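# Cap the marker with two robot arms

## Task

Get the cap fully seated on the marker, with the robot in contact with the marker or cap at the moment it first seats completely (a cap that seats on its own, untouched, counts as zero), and leave the capped marker resting wholly on the table. Neither the marker nor the cap may enter the marked zones around the arm bases at any point, on the table or above it. The result must hold without the robot supporting it, and at the end the grippers must release and withdraw.

## Robot and tools

Robot: two arms, left_arm and right_arm. Each has six joints, always listed in this order: waist, shoulder, elbow, wrist pitch, wrist yaw, wrist roll, plus a parallel gripper. The names are labels only. They do not tell you which side of an image an arm appears on. Objects may occasionally get a small random shove. Nothing may leave the table.

Frame: one shared scene frame with its origin on the tabletop midway between the arms. +z is up, +x points out over the table, and left_arm sits on the +y side. The state line reports each gripper's end_effector_position (metres) and end_effector_quat_wxyz. That position is the spot between the finger pads, about 1 cm short of the fingertips. The fingers point along the gripper's +z axis and close along its y axis. Printed hand positions can be wrong, more so when the arm is stretched far.

Row format (used by execute_actions and move): one flat list of 14 numbers covering both arms, even if one arm stays still. First come left_arm's 6 joint values and its opening, then right_arm's 6 joint values and its opening. Joint values are relative offsets, scaled to [-1, 1], where 1.0 equals 1.202 rad (waist), 1.258 (shoulder), 1.238 (elbow), 2.073 (wrist pitch), 2.022 (wrist yaw) and 2.022 (wrist roll). The opening is absolute rather than relative: +1 is fully open, -1 is closed. You may append 12 stiffness factors in 0..1 (left's 6 joints, then right's 6). Each scales that joint's position gain and stays in force until replaced.

Stated joint ranges (rad): waist -2.618..3.054, shoulder 0..3.142, elbow 0..3.142, wrist pitch -1.571..1.571, wrist yaw -1.571..1.571, wrist roll -2.094..2.094. The real ends may sit up to 0.036 rad either way. Asking for more than 0.036 rad beyond an end gets that action rejected for both arms. If the first action of a call fails this check, or any action is malformed, nothing in the call runs. A "joint sent to its limit" line means a joint was clamped at its end. If that line is missing, it does not prove the joint has room left.

execute_actions(actions): a list of up to 15 actions. Each action is a table of up to 15 rows, with each row lasting one 1/30 s step. If a table has fewer than 15 rows, its last row repeats for the remaining steps. Offsets in every row of an action count from the joint angles at that action's start, not from the previous row. For the first action of a call, that means the angles in the last reported state. An empty list simply returns the current state and images.

move(target, speed, blocking): target is one 14-number row. Its offsets count from the "Joint positions" of the latest result that showed them. Every joint follows its path in step with the others, so the hand traces a curve. speed (0.01..2 rad/s, default 0.5) caps the joint with the largest travel. A path lasts between 0.5 s and 10 s and is cut off at 10 s. Moves do not avoid obstacles or the other arm. Finger openings are applied at once. Faster moves and targets set deeper past a contact both mean harder impacts and pushes. With blocking=false the call returns after 0.5 s while motion continues. In that case, poll with wait(0) or call stop before issuing new rows or moves. The extra "move:" line gives the outcome (done, off_target, moving, held, fault) and limits=held or none. It also names each arm's joint that is furthest from its target.

wait(seconds 0..10): the arms keep their last command. It returns early if a running move finishes. stop(): brakes a running move, which needs some distance, and the fingers continue moving. zoom_image(camera, region[x0,y0,x1,y1] in pixels, at most 504x504) enlarges part of the latest image. Cameras: cam_head_left, cam_head_right, cam_high, cam_low, cam_left_wrist, cam_right_wrist, all 504x504. finished_scene(scene) ends the current scene for good and reports success. Call it only once the capped marker sits untouched and the grippers have backed off.

Motion caps: each step, a joint's target may lead its measured angle by at most 0.202 (waist), 0.258 (shoulder), 0.238 (elbow), 0.573 (pitch) or 0.522 (yaw, roll) rad. The whole target is pulled back if it would put the gripper more than 70 mm from where it is now. Large changes therefore take several actions. Check "Joint targets" and resend any remainder. Arms can droop under zero offsets, so command them back to the angles you want. "joint command not followed" means a clearance check changed joint targets. Step readings marked HELD show where rows were held back.

Gripping: grip_measured uses the same scale as your command. Each gripper reads up to about 1 mm off. To hold firmly, command about 0.03 below grip_measured, and a smaller gap for a lighter hold. The pad force tops out around 50-62 N and is weaker on parts thinner than 2 mm. Joint positions show the pad gap in metres (0.094 when fully open).

Cautions: avoid arm-to-arm collisions or pressing, dropping or slamming things, and very hard pushes. Keep the marker and cap out of the base zones. Holding loads heats the motors. MOTOR HOT appears at 75 °C, and at 90 °C that arm halts for 10 s. At 100 °C it goes limp and falls. These stops show as OVER-TEMPERATURE FAULT lines. Joint torque readings are total drive output, noisy and offset, and not a clean contact signal.

Each tool is called as a command line: name --argument value for each argument, lists and objects as JSON in quotes; but a table of rows of numbers goes row by row, as --pt "numbers of a row", without its own name.

## Session

execute_actions --actions '[]'

Scene clock: 0.00 s.
left_arm: end_effector_position=(+0.5531, +0.5061, +0.1086) grip_measured=+1.000 end_effector_quat_wxyz=(+0.659, -0.434, +0.499, +0.357) | right_arm: end_effector_position=(+0.1412, +0.0645, +0.2671) grip_measured=+1.000 end_effector_quat_wxyz=(+0.702, -0.685, -0.116, +0.159)
Joint names: [waist, shoulder, elbow, wrist pitch, wrist yaw, wrist roll]
Joint positions: left_arm=[-0.003  2.534  1.383  1.386 -1.008 -0.019  0.094] | right_arm=[ 0.849  1.522  0.736  0.919 -1.296 -1.388  0.094]
Joint velocities: left_arm=[-0.007  0.017  0.002  0.066  0.007 -0.037  0.   ] | right_arm=[ 0.002  0.022  0.002 -0.007 -0.066 -0.037  0.   ]
Joint torques (N m, as the arm reports them, + toward a larger angle): no reading
Motor temperatures (°C, as the motors report them): left_arm=[23 21 23 24 24 21] | right_arm=[23 21 25 21 20 23]
Joint targets: left_arm=[-0.003 2.536 1.384 1.371 -1.005 -0.018] | right_arm=[0.849 1.513 0.748 0.916 -1.293 -1.379]
Joint stiffness scale: left_arm=[1. 1. 1. 1. 1. 1.] | right_arm=[1. 1. 1. 1. 1. 1.]

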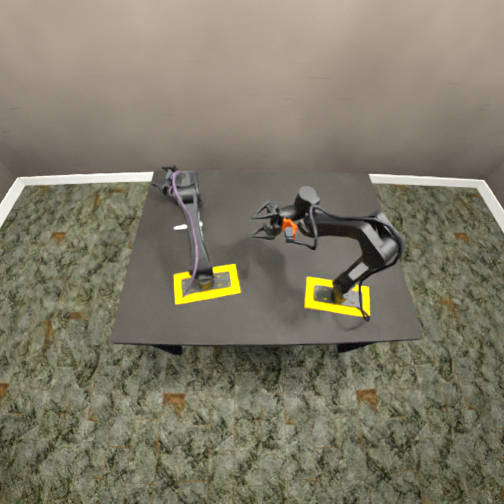

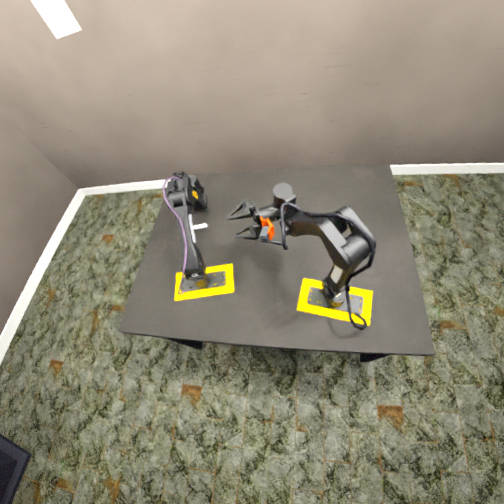

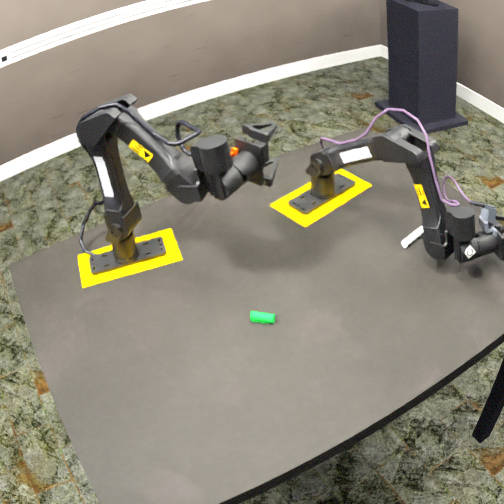

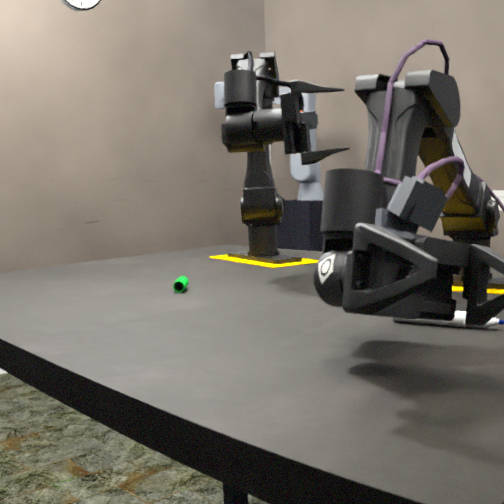

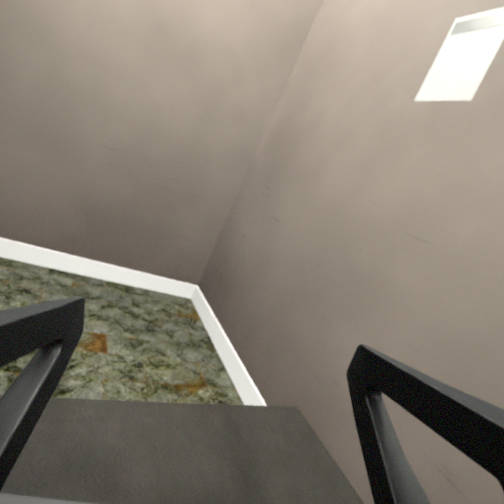

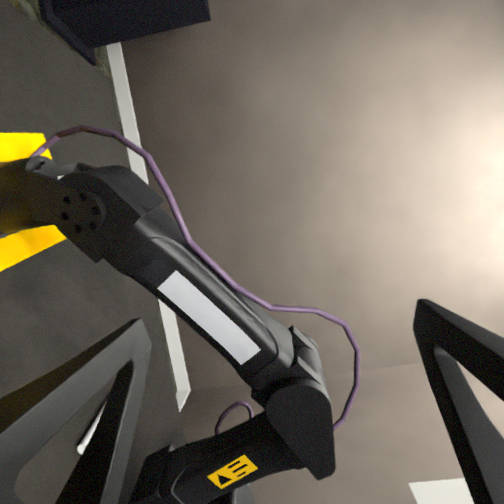

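move --target '[0.418,-0.832,-0.093,-1,0.4985,0.01,1,-0.956,-0.028,0.43,-1,0.641,0.686,1]' --speed 1.0

Scene clock: 38.33 s.
left_arm: end_effector_position=(+0.3584, +0.5166, +0.2025) grip_measured=+1.000 end_effector_quat_wxyz=(+0.326, -0.320, +0.881, +0.120) | right_arm: end_effector_position=(+0.2398, -0.4136, +0.1242) grip_measured=+1.000 end_effector_quat_wxyz=(+0.067, +0.230, +0.971, -0.012)
Joint names: [waist, shoulder, elbow, wrist pitch, wrist yaw, wrist roll]
Joint positions: left_arm=[ 0.493  1.497  1.293 -0.658 -0.01  -0.006  0.094] | right_arm=[-0.293  1.522  1.235 -1.148 -0.009 -0.012  0.094]
Joint velocities: left_arm=[-0.017 -0.002  0.007  0.066  0.022 -0.022  0.   ] | right_arm=[-0.022 -0.032 -0.012 -0.051  0.022 -0.051  0.   ]
Joint torques (N m, as the arm reports them, + toward a larger angle): left_arm=[ 0.68 -8.83  5.06  1.35  0.09  0.1 ] | right_arm=[-0.58 -9.69  9.25  0.58  0.06  0.08]
Motor temperatures (°C, as the motors report them): left_arm=[23 28 24 27 24 21] | right_arm=[23 23 27 25 20 23]
Joint targets: left_arm=[0.500 1.487 1.268 -0.687 0.000 0.001] | right_arm=[-0.300 1.487 1.268 -1.154 0.000 -0.001]
Joint stiffness scale: left_arm=[1. 1. 1. 1. 1. 1.] | right_arm=[1. 1. 1. 1. 1. 1.]
move: off_target (left_arm, right_arm); limits=none; left_arm: farthest joint: the wrist pitch, 0.029 radians from its target (2.073 radians at the start); right_arm: farthest joint: the shoulder, 0.036 radians from its target (0.036 radians at the start)

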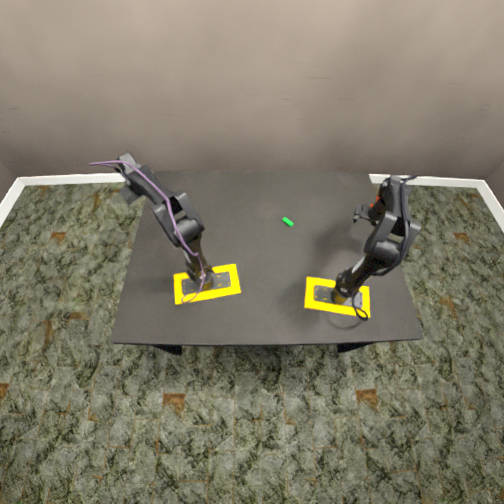

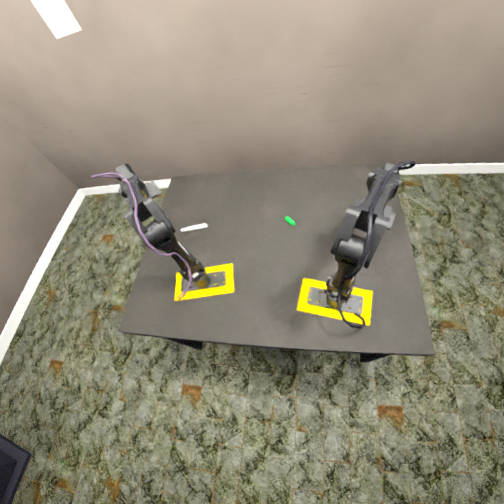

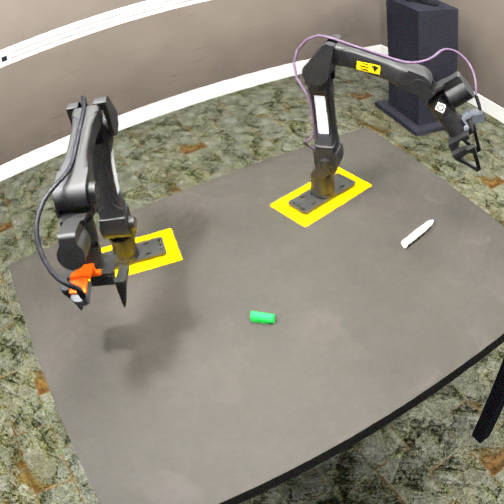

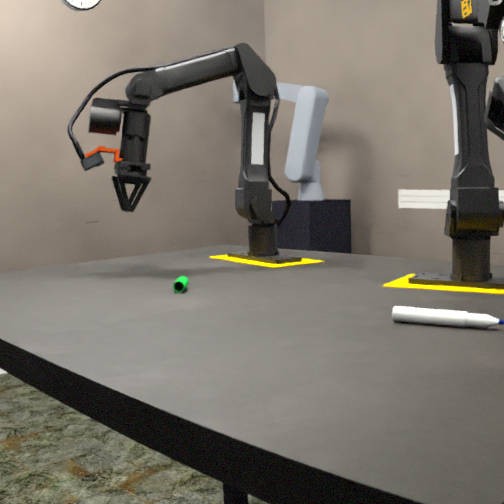

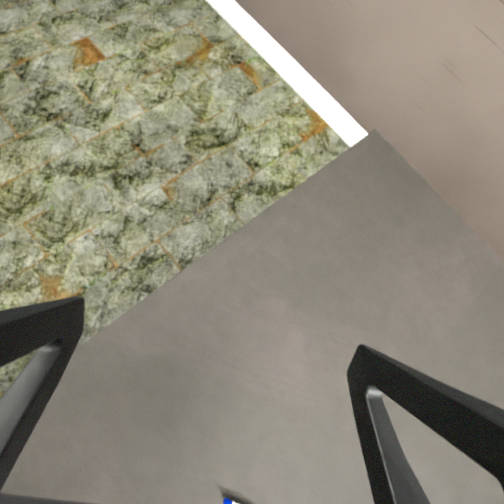

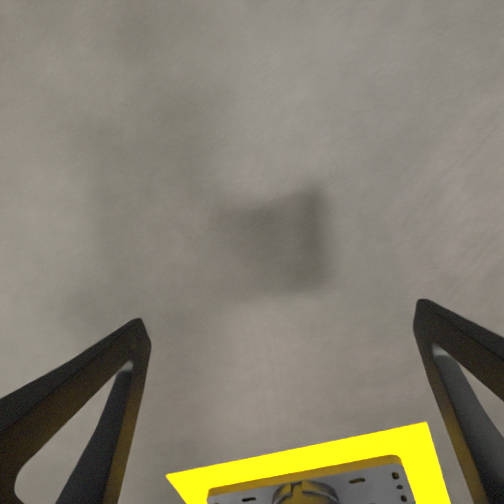

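move --target '[-0.589,0.13,-0.128,-0.216,-0.252,-0.844,1,0.699,0.064,-0.115,0.305,-0.098,-0.178,1]' --speed 1.0

Scene clock: 142.60 s.
left_arm: end_effector_position=(+0.3253, +0.3337, +0.0921) grip_measured=+1.000 end_effector_quat_wxyz=(-0.187, +0.725, -0.643, -0.161) | right_arm: end_effector_position=(+0.3375, -0.1108, +0.1066) grip_measured=+1.000 end_effector_quat_wxyz=(+0.263, -0.360, +0.890, +0.092)
Joint names: [waist, shoulder, elbow, wrist pitch, wrist yaw, wrist roll]
Joint positions: left_arm=[-0.209  1.648  1.155 -1.079 -0.499 -1.706  0.094] | right_arm=[ 0.541  1.597  1.097 -0.537 -0.193 -0.361  0.094]
Joint velocities: left_arm=[ 0.002 -0.017  0.007  0.066  0.051 -0.037  0.   ] | right_arm=[ 0.002 -0.017 -0.002  0.037 -0.037 -0.022  0.   ]
Joint torques (N m, as the arm reports them, + toward a larger angle): left_arm=[-0.51 -7.    4.16  0.24 -0.46 -0.04] | right_arm=[ 0.54 -6.91  6.9   1.45 -0.22 -0.08]
Motor temperatures (°C, as the motors report them): left_arm=[23 25 25 29 24 21] | right_arm=[23 26 29 23 20 23]
Joint targets: left_arm=[-0.215 1.660 1.134 -1.105 -0.519 -1.712] | right_arm=[0.548 1.603 1.092 -0.515 -0.207 -0.372]
Joint stiffness scale: left_arm=[1. 1. 1. 1. 1. 1.] | right_arm=[1. 1. 1. 1. 1. 1.]
move: off_target (left_arm, right_arm); limits=none; left_arm: farthest joint: the wrist pitch, 0.027 radians from its target (0.448 radians at the start); right_arm: farthest joint: the wrist pitch, 0.022 radians from its target (0.632 radians at the start)

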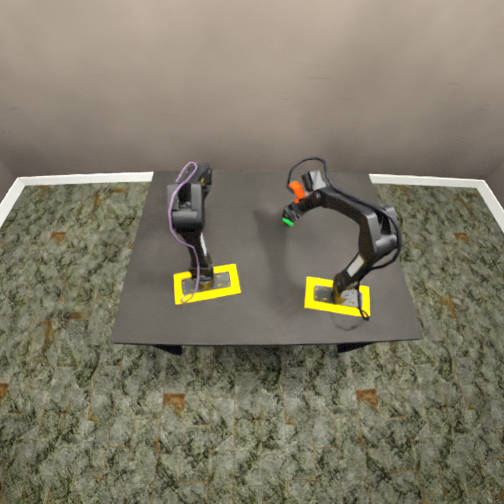

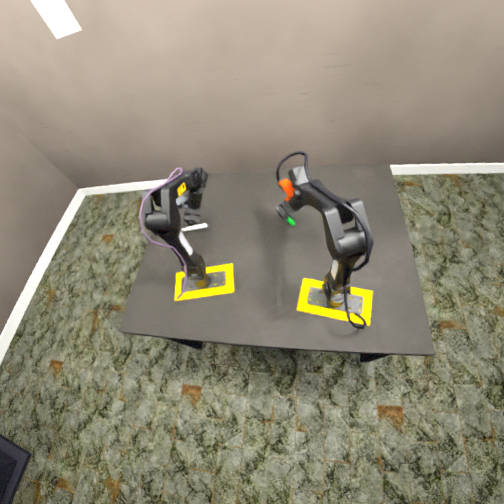

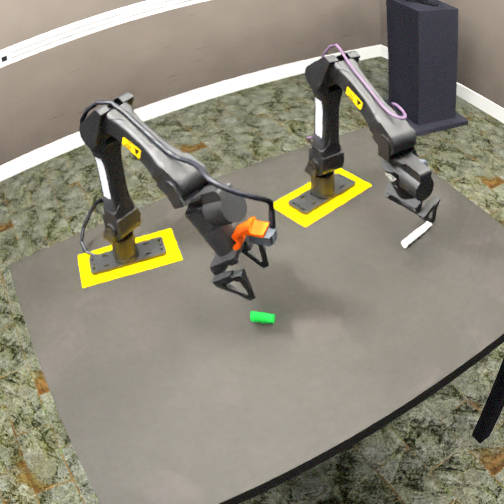

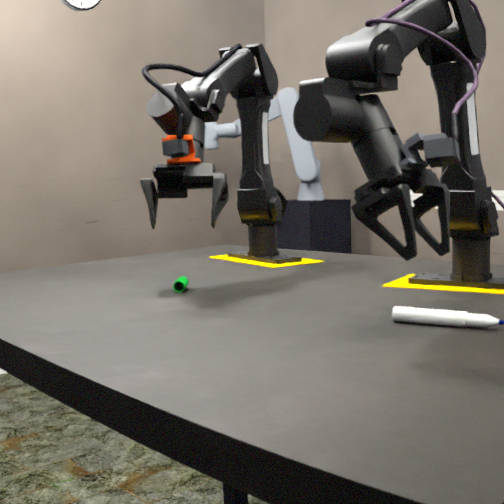

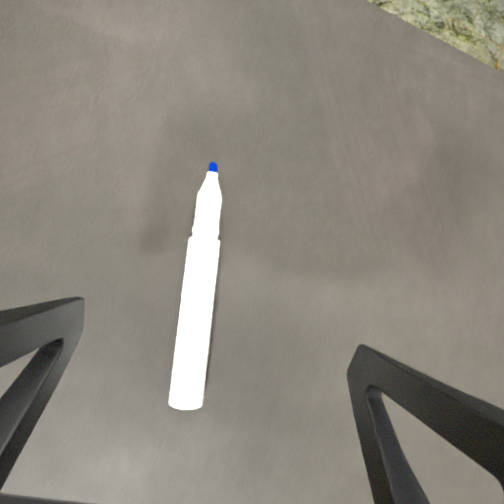

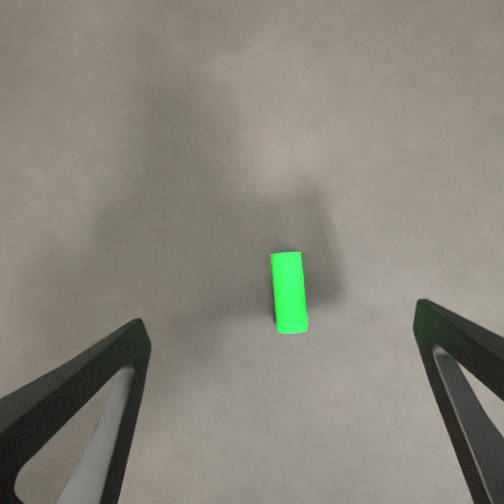

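move --target '[-0.005,0.071,-0.111,0.076,-0.01,-0.003,1,0.005,0.087,-0.12,0.101,-0.007,-0.005,1]' --speed 0.4

Scene clock: 163.77 s.
left_arm: end_effector_position=(+0.3177, +0.3339, +0.0433) grip_measured=+1.000 end_effector_quat_wxyz=(-0.171, +0.721, -0.647, -0.179) | right_arm: end_effector_position=(+0.3275, -0.1145, +0.0366) grip_measured=+1.000 end_effector_quat_wxyz=(+0.229, -0.360, +0.899, +0.093)
Joint names: [waist, shoulder, elbow, wrist pitch, wrist yaw, wrist roll]
Joint positions: left_arm=[-0.209  1.727  1.036 -0.931 -0.499 -1.707  0.094] | right_arm=[ 0.541  1.705  0.949 -0.35  -0.193 -0.361  0.094]
Joint velocities: left_arm=[-0.012  0.007  0.017  0.11   0.007  0.022  0.   ] | right_arm=[ 0.002  0.007  0.002 -0.095 -0.037 -0.022  0.   ]
Joint torques (N m, as the arm reports them, + toward a larger angle): left_arm=[-0.53 -7.59  3.89  0.47 -0.47 -0.04] | right_arm=[ 0.48 -7.86  6.63  1.35 -0.23 -0.07]
Motor temperatures (°C, as the motors report them): left_arm=[23 25 24 27 24 21] | right_arm=[23 25 28 26 20 23]
Joint targets: left_arm=[-0.215 1.737 1.018 -0.922 -0.519 -1.713] | right_arm=[0.547 1.707 0.949 -0.328 -0.207 -0.371]
Joint stiffness scale: left_arm=[1. 1. 1. 1. 1. 1.] | right_arm=[1. 1. 1. 1. 1. 1.]
move: off_target (right_arm); limits=none; left_arm: farthest joint: the wrist yaw, 0.020 radians from its target (0.021 radians at the start); right_arm: farthest joint: the wrist pitch, 0.023 radians from its target (0.210 radians at the start)

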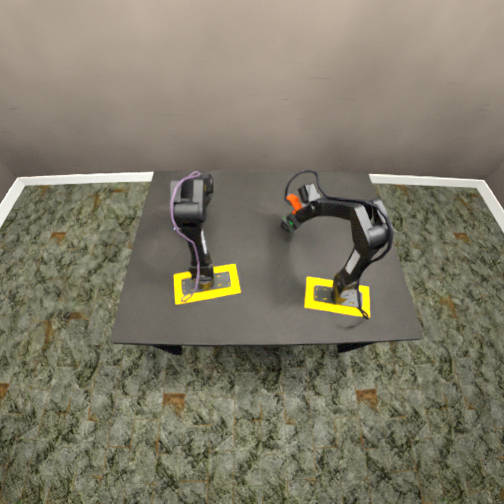

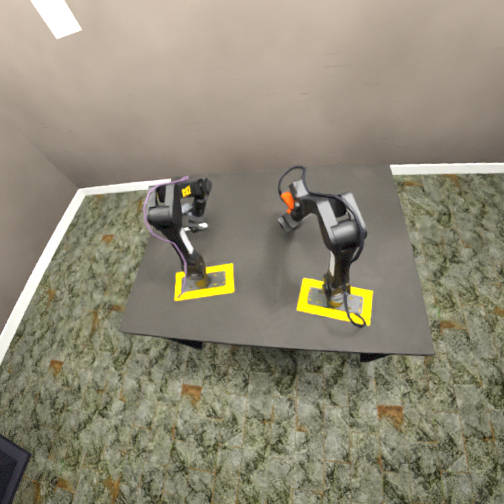

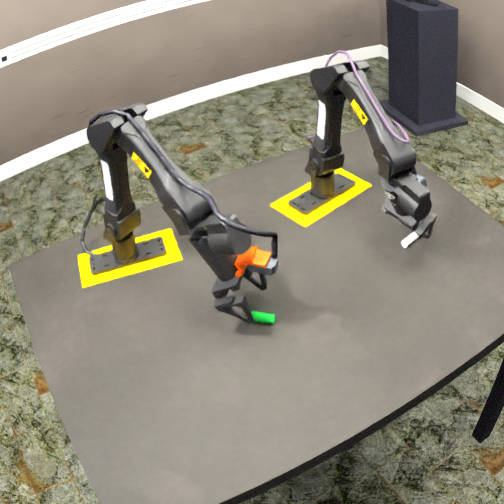

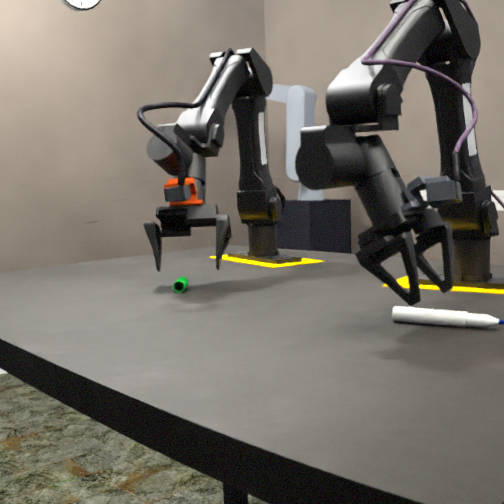

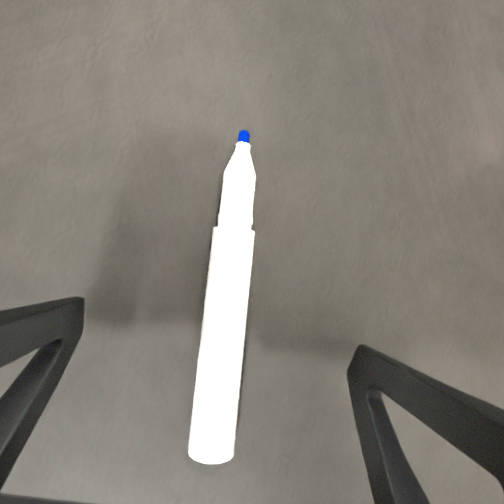

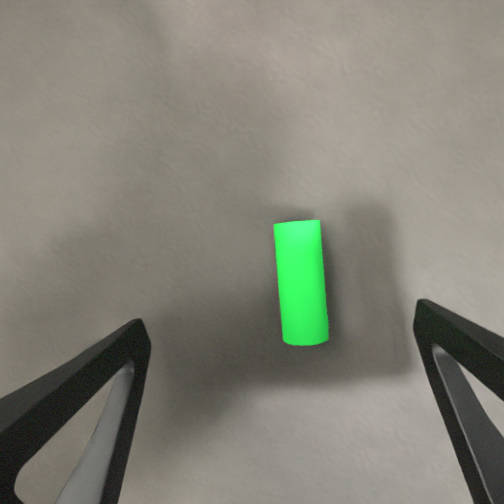

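move --target '[-0.063,0.059,-0.064,0.065,-0.01,-0.038,1,-0.026,0.079,0.006,0.054,-0.007,-0.005,1]' --speed 0.15

zoom_image --camera "cam_low" --region '[100,200,504,360]'

Scene clock: 185.43 s.
left_arm: end_effector_position=(+0.3238, +0.3158, +0.0163) grip_measured=+1.000 end_effector_quat_wxyz=(-0.185, +0.721, -0.646, -0.170) | right_arm: end_effector_position=(+0.3409, -0.1179, +0.0114) grip_measured=+1.000 end_effector_quat_wxyz=(+0.228, -0.351, +0.904, +0.091)
Joint names: [waist, shoulder, elbow, wrist pitch, wrist yaw, wrist roll]
Joint positions: left_arm=[-0.277  1.785  0.982 -0.82  -0.506 -1.775  0.094] | right_arm=[ 0.521  1.8    0.949 -0.26  -0.193 -0.361  0.094]
Joint velocities: left_arm=[-0.007 -0.002 -0.027 -0.051 -0.007  0.037  0.   ] | right_arm=[-0.012 -0.022 -0.007  0.022 -0.022 -0.051  0.   ]
Joint torques (N m, as the arm reports them, + toward a larger angle): left_arm=[-0.69 -7.3   3.18  0.58 -0.43 -0.06] | right_arm=[-0.95 -8.17  6.98  1.31 -0.23 -0.07]
Motor temperatures (°C, as the motors report them): left_arm=[23 25 24 26 24 21] | right_arm=[23 25 28 27 20 23]
Joint targets: left_arm=[-0.285 1.801 0.957 -0.796 -0.519 -1.784] | right_arm=[0.510 1.805 0.957 -0.238 -0.207 -0.371]
Joint stiffness scale: left_arm=[1. 1. 1. 1. 1. 1.] | right_arm=[1. 1. 1. 1. 1. 1.]
move: off_target (left_arm, right_arm); limits=none; left_arm: farthest joint: the elbow, 0.025 radians from its target (0.080 radians at the start); right_arm: farthest joint: the wrist pitch, 0.022 radians from its target (0.112 radians at the start)

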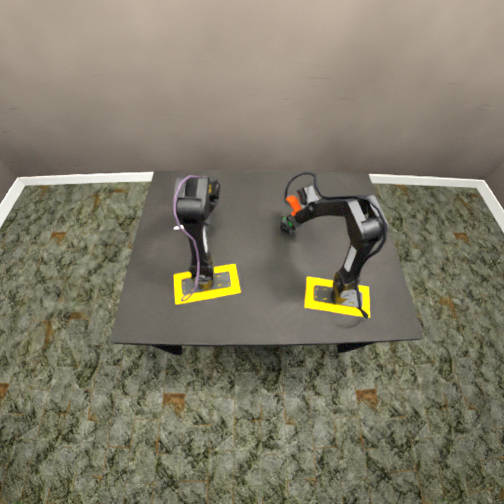

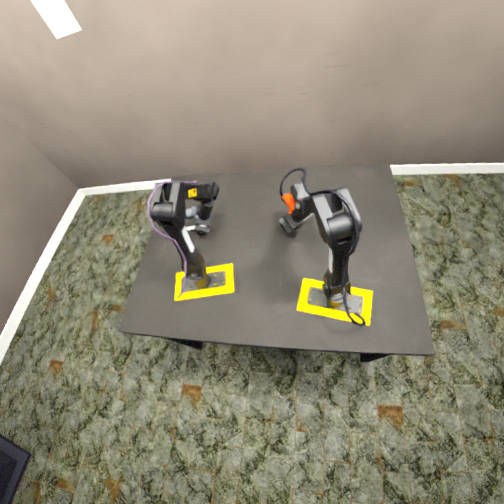

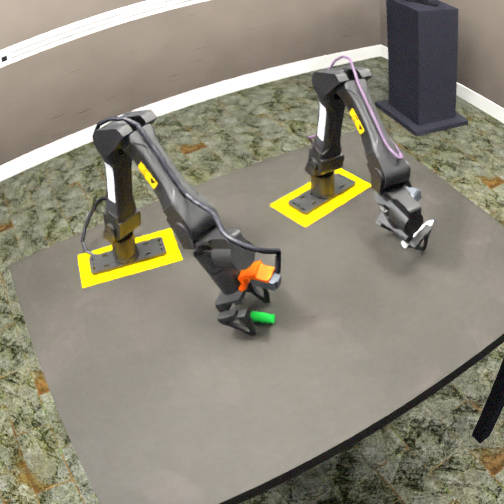

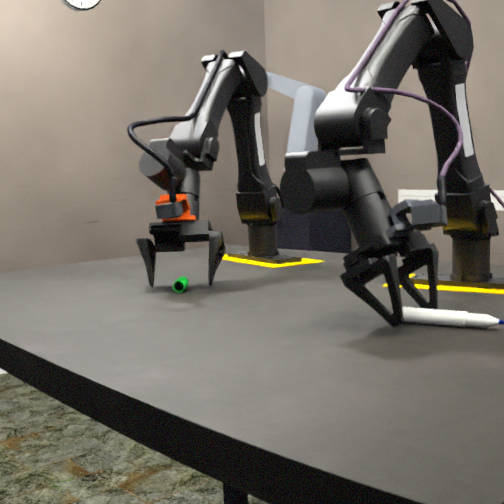

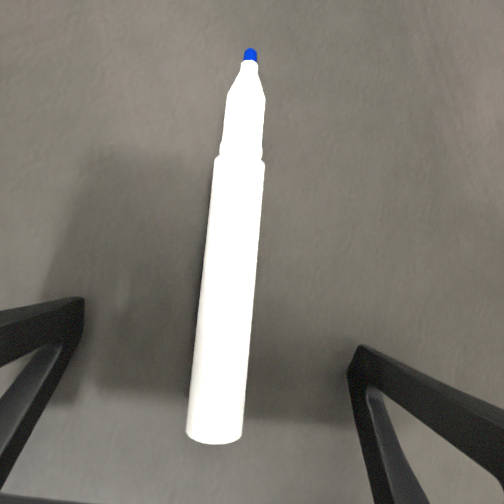

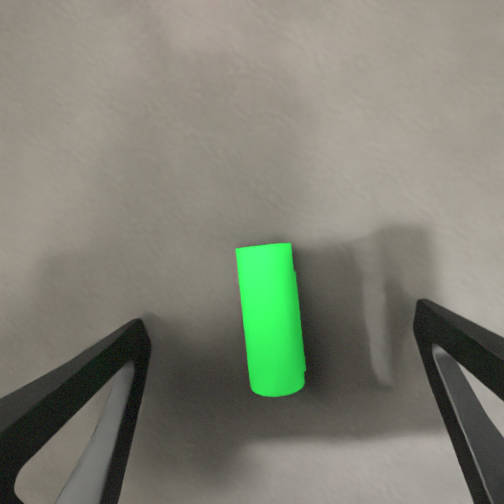

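Region (100, 200, 504, 360) of cam_low's 504x504 image, scaled by 1.248, with more detail than that image has; it fills the top 200 rows of this view, and the rest is white.

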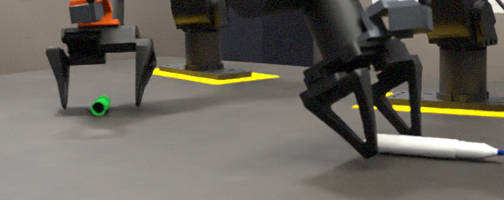

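execute_actions --actions '[[[-0.007,0.02,-0.029,0.021,-0.006,-0.004,0.2,-0.009,0.0,0.006,0.011,-0.007,-0.005,0.2]],[[0,0.004,-0.008,0.008,0,0,-0.4,0,0,0,0,0,0,-0.4]],[[0,0,0,0,0,0,-0.7,0,0,0,0,0,0,-0.7]],[[0,0,0,0,0,0,-0.7,0,0,0,0,0,0,-0.7]]]'

Scene clock: 201.87 s.
left_arm: end_effector_position=(+0.3216, +0.3168, +0.0149) grip_measured=-0.656 end_effector_quat_wxyz=(+0.187, -0.719, +0.646, +0.174) | right_arm: end_effector_position=(+0.3413, -0.1177, +0.0116) grip_measured=-0.628 end_effector_quat_wxyz=(+0.229, -0.351, +0.903, +0.091)
Joint names: [waist, shoulder, elbow, wrist pitch, wrist yaw, wrist roll]
Joint positions: left_arm=[-0.278  1.785  0.972 -0.815 -0.513 -1.775  0.016] | right_arm=[ 0.521  1.8    0.949 -0.259 -0.193 -0.361  0.017]
Joint velocities: left_arm=[-0.012 -0.007  0.012  0.037 -0.007 -0.007  0.   ] | right_arm=[ 0.017 -0.002  0.012 -0.066 -0.007  0.037  0.002]
Joint torques (N m, as the arm reports them, + toward a larger angle): left_arm=[ 0.06 -8.87  4.89  0.35 -0.3   0.02] | right_arm=[-0.01 -8.65  6.44  1.12 -0.09  0.02]
Motor temperatures (°C, as the motors report them): left_arm=[23 25 24 26 24 21] | right_arm=[23 26 28 27 20 23]
Joint targets: left_arm=[-0.278 1.785 0.972 -0.815 -0.513 -1.775] | right_arm=[0.521 1.800 0.949 -0.259 -0.193 -0.361]
Joint stiffness scale: left_arm=[1. 1. 1. 1. 1. 1.] | right_arm=[1. 1. 1. 1. 1. 1.]
Step readings (joint positions; steps 1 to 15: 1st action; 16 to 30: 2nd action; 31 to 45: 3rd action; 46 to 60: 4th action):
0: left_arm=[-0.277 1.785 0.982 -0.820 -0.506 -1.775] | right_arm=[0.521 1.800 0.949 -0.260 -0.193 -0.361]
1: left_arm=[-0.277 1.785 0.981 -0.817 -0.506 -1.775] | right_arm=[0.521 1.800 0.949 -0.259 -0.193 -0.361]
2: left_arm=[-0.277 1.785 0.978 -0.816 -0.508 -1.775] | right_arm=[0.521 1.800 0.949 -0.259 -0.193 -0.361]
4: left_arm=[-0.277 1.785 0.973 -0.817 -0.511 -1.775] | right_arm=[0.521 1.800 0.949 -0.259 -0.193 -0.361]
8: left_arm=[-0.278 1.785 0.972 -0.819 -0.514 -1.775] | right_arm=[0.521 1.800 0.949 -0.259 -0.193 -0.361]
15: left_arm=[-0.278 1.785 0.972 -0.819 -0.514 -1.775] | right_arm=[0.521 1.800 0.949 -0.259 -0.193 -0.361]
16: left_arm=[-0.278 1.785 0.972 -0.819 -0.514 -1.775] | right_arm=[0.521 1.800 0.949 -0.259 -0.193 -0.361]
17: left_arm=[-0.278 1.785 0.972 -0.819 -0.514 -1.775] | right_arm=[0.521 1.800 0.949 -0.259 -0.193 -0.361]
19: left_arm=[-0.278 1.785 0.972 -0.817 -0.514 -1.775] | right_arm=[0.521 1.800 0.949 -0.259 -0.193 -0.361]
23: left_arm=[-0.278 1.785 0.972 -0.815 -0.514 -1.775] | right_arm=[0.521 1.800 0.949 -0.259 -0.193 -0.361]
30: left_arm=[-0.278 1.785 0.972 -0.815 -0.514 -1.775] | right_arm=[0.521 1.800 0.949 -0.259 -0.193 -0.361]
31: left_arm=[-0.278 1.785 0.972 -0.815 -0.514 -1.775] | right_arm=[0.521 1.800 0.949 -0.259 -0.193 -0.361]
32: left_arm=[-0.278 1.785 0.972 -0.815 -0.514 -1.775] | right_arm=[0.521 1.800 0.949 -0.259 -0.193 -0.361]
34: left_arm=[-0.278 1.785 0.972 -0.815 -0.513 -1.775] | right_arm=[0.521 1.800 0.949 -0.259 -0.193 -0.361]
38: left_arm=[-0.278 1.785 0.972 -0.815 -0.513 -1.775] | right_arm=[0.521 1.800 0.949 -0.259 -0.193 -0.361]
45: left_arm=[-0.278 1.785 0.972 -0.815 -0.513 -1.775] | right_arm=[0.521 1.800 0.949 -0.259 -0.193 -0.361]
46: left_arm=[-0.278 1.785 0.972 -0.815 -0.513 -1.775] | right_arm=[0.521 1.800 0.949 -0.259 -0.193 -0.361]
47: left_arm=[-0.278 1.785 0.972 -0.815 -0.513 -1.775] | right_arm=[0.521 1.800 0.949 -0.259 -0.193 -0.361]
49: left_arm=[-0.278 1.785 0.972 -0.815 -0.513 -1.775] | right_arm=[0.521 1.800 0.949 -0.259 -0.193 -0.361]
53: left_arm=[-0.278 1.785 0.972 -0.815 -0.513 -1.775] | right_arm=[0.521 1.800 0.949 -0.259 -0.193 -0.361]
60: Joint positions above

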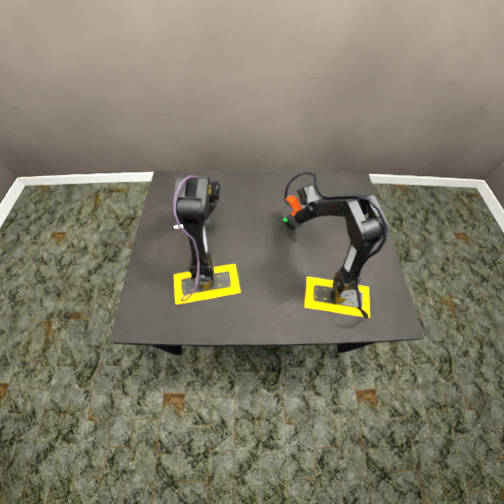

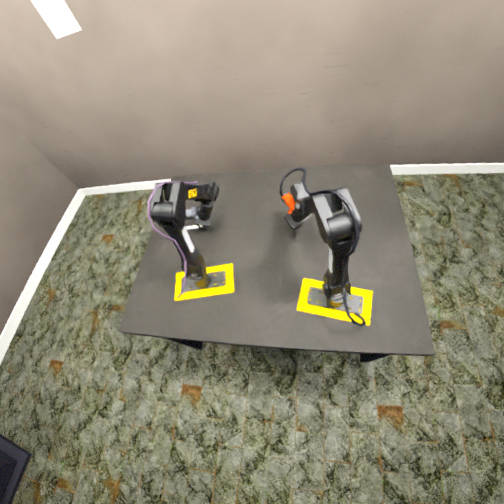

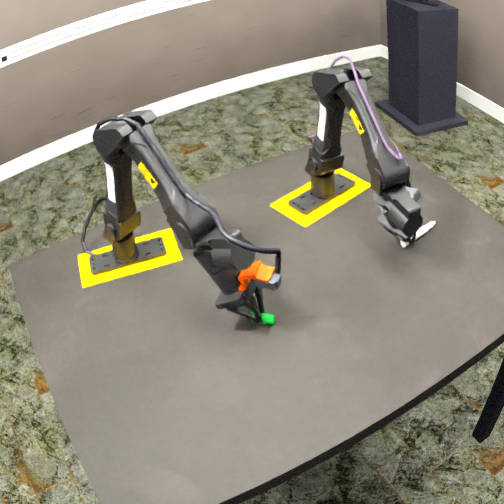

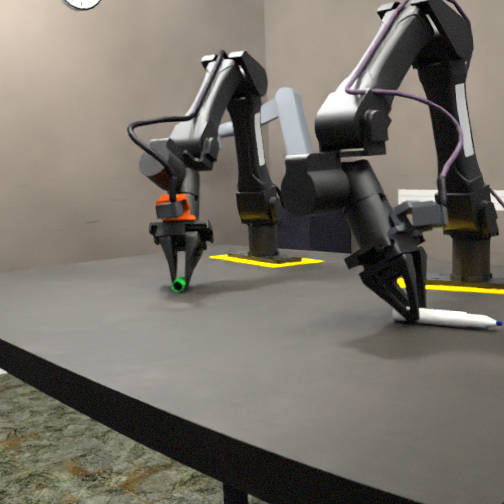

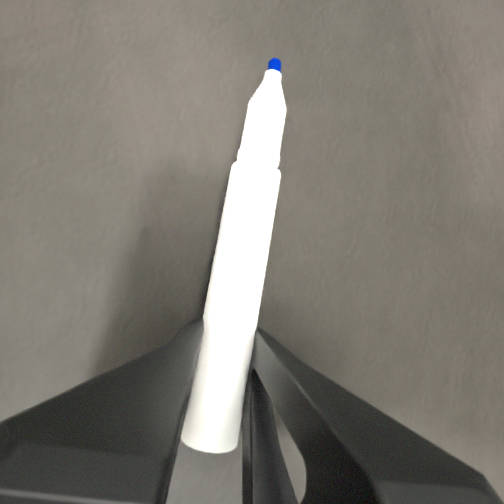

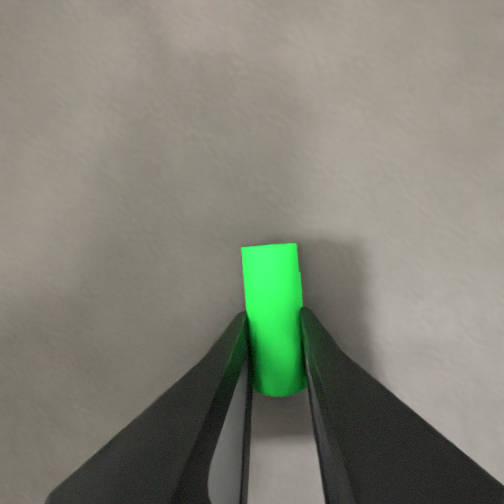

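move --target '[0,-0.147,0.184,-0.2,0,0,-0.72,0.042,0.037,0.262,-0.246,-0.143,-0.381,-0.7]' --speed 0.5

move --target '[0,0,0,0,0,0,-0.72,0,0,0,0,0,0,-0.7]' --speed 0.5

Scene clock: 234.03 s.
left_arm: end_effector_position=(+0.3091, +0.3175, +0.1080) grip_measured=-0.656 end_effector_quat_wxyz=(+0.182, -0.718, +0.648, +0.178) | right_arm: end_effector_position=(+0.2997, -0.0696, +0.0605) grip_measured=-0.628 end_effector_quat_wxyz=(-0.180, +0.676, -0.694, -0.171)
Joint names: [waist, shoulder, elbow, wrist pitch, wrist yaw, wrist roll]
Joint positions: left_arm=[-0.278  1.613  1.176 -1.203 -0.511 -1.775  0.016] | right_arm=[ 0.561  1.839  1.243 -0.758 -0.456 -1.12   0.017]
Joint velocities: left_arm=[-0.007  0.007 -0.022 -0.022 -0.066 -0.022 -0.   ] | right_arm=[-0.012 -0.022 -0.002 -0.022 -0.095 -0.007  0.001]
Joint torques (N m, as the arm reports them, + toward a larger angle): left_arm=[ 0.04 -9.15  7.19  0.14 -0.29  0.01] | right_arm=[ 0.93 -8.57  8.89  0.65 -0.47 -0.07]
Motor temperatures (°C, as the motors report them): left_arm=[23 26 25 26 24 21] | right_arm=[23 26 28 27 20 23]
Joint targets: left_arm=[-0.278 1.599 1.200 -1.229 -0.513 -1.775] | right_arm=[0.572 1.846 1.274 -0.769 -0.482 -1.131]
Joint stiffness scale: left_arm=[1. 1. 1. 1. 1. 1.] | right_arm=[1. 1. 1. 1. 1. 1.]
move: off_target (left_arm, right_arm); limits=none; left_arm: farthest joint: the wrist pitch, 0.026 radians from its target (0.415 radians at the start); right_arm: farthest joint: the elbow, 0.030 radians from its target (0.324 radians at the start)

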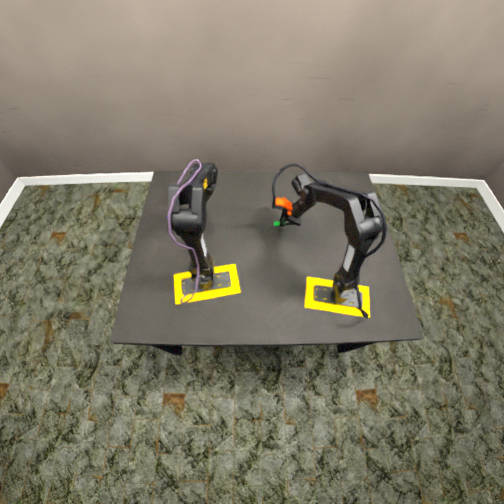

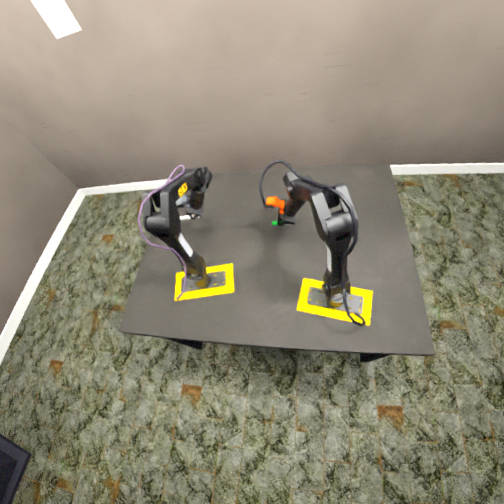

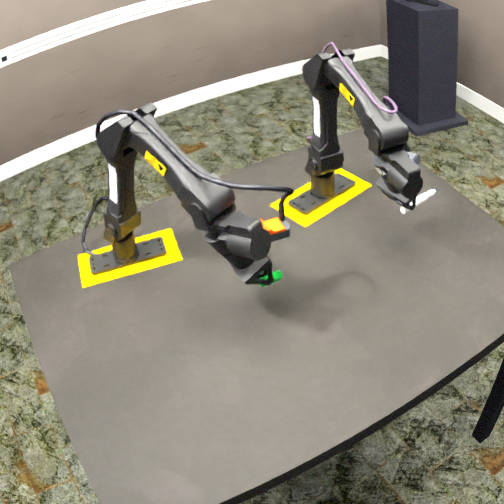

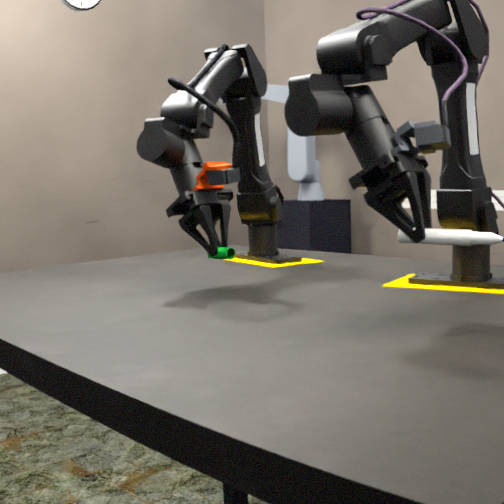

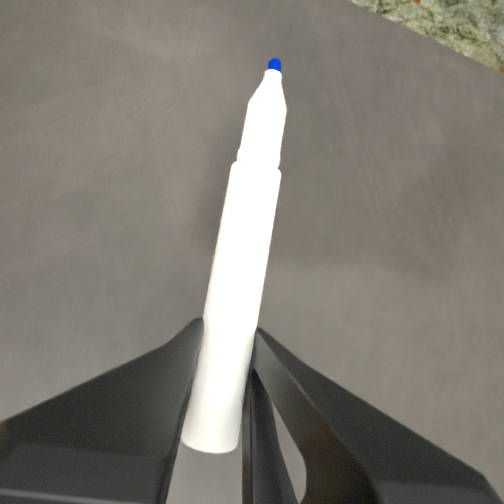

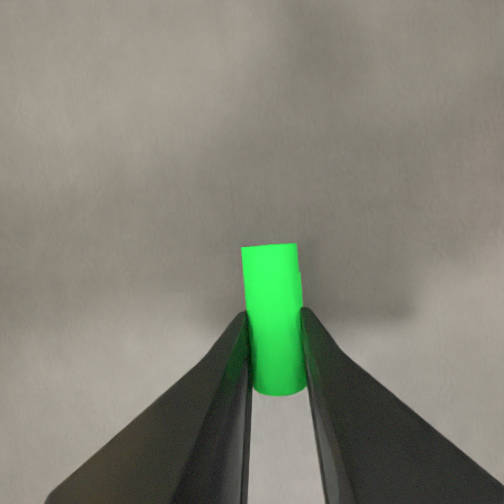

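Scene clock: 234.53 s.
left_arm: end_effector_position=(+0.3091, +0.3174, +0.1079) grip_measured=-0.656 end_effector_quat_wxyz=(+0.182, -0.718, +0.648, +0.178) | right_arm: end_effector_position=(+0.3003, -0.0707, +0.0599) grip_measured=-0.628 end_effector_quat_wxyz=(-0.179, +0.676, -0.695, -0.168)
Joint names: [waist, shoulder, elbow, wrist pitch, wrist yaw, wrist roll]
Joint positions: left_arm=[-0.278  1.613  1.176 -1.203 -0.51  -1.775  0.016] | right_arm=[ 0.561  1.839  1.243 -0.758 -0.449 -1.12   0.017]
Joint velocities: left_arm=[-0.002 -0.007  0.002 -0.022 -0.081 -0.037  0.   ] | right_arm=[ 0.002 -0.022 -0.012 -0.007 -0.081  0.007 -0.   ]
Joint torques (N m, as the arm reports them, + toward a larger angle): left_arm=[ 0.04 -7.78  5.56  0.34 -0.29  0.03] | right_arm=[ 0.   -9.31  6.65  0.73 -0.3   0.02]
Motor temperatures (°C, as the motors report them): left_arm=[23 26 25 26 24 21] | right_arm=[23 26 28 27 20 23]
Joint targets: left_arm=[-0.278 1.613 1.176 -1.203 -0.511 -1.775] | right_arm=[0.561 1.839 1.243 -0.758 -0.456 -1.120]
Joint stiffness scale: left_arm=[1. 1. 1. 1. 1. 1.] | right_arm=[1. 1. 1. 1. 1. 1.]
move: done; limits=none; left_arm: farthest joint: the wrist yaw, 0.001 radians from its target (0.000 radians at the start); right_arm: farthest joint: the wrist yaw, 0.007 radians from its target (0.000 radians at the start)

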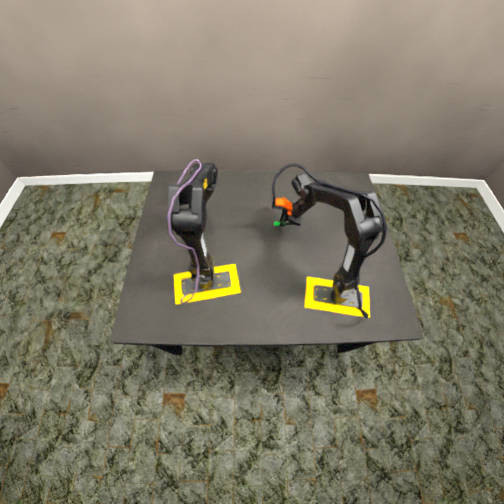

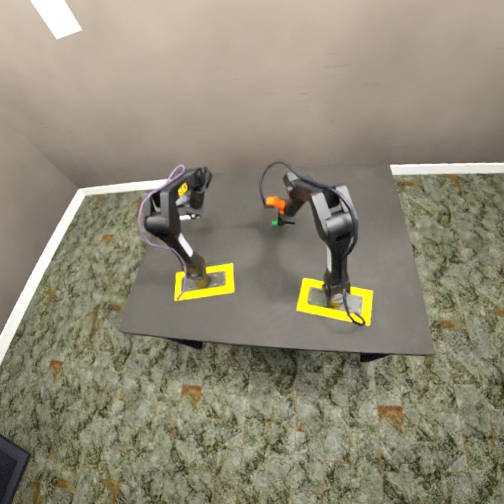

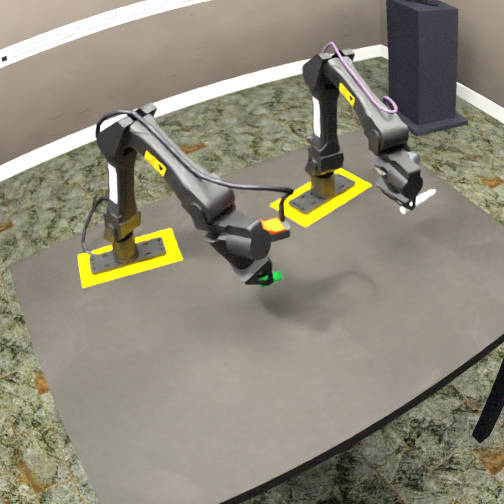

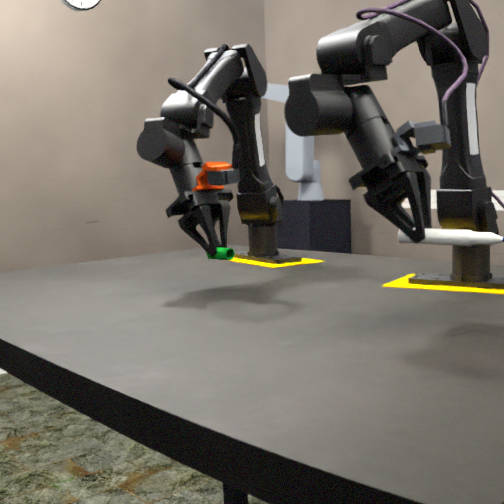

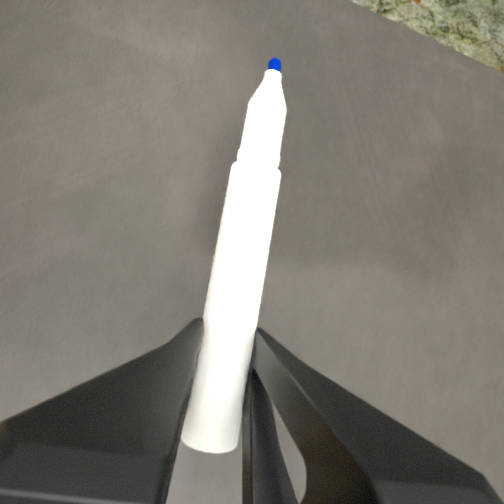

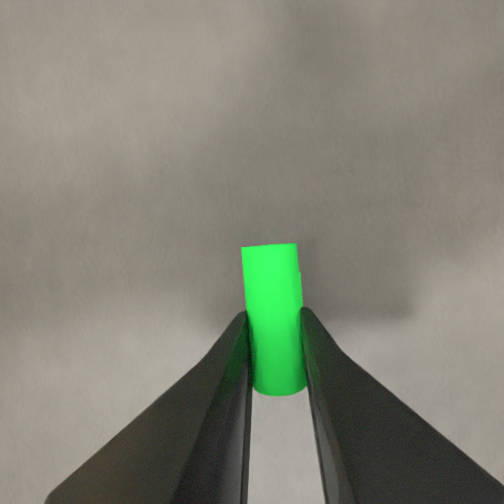

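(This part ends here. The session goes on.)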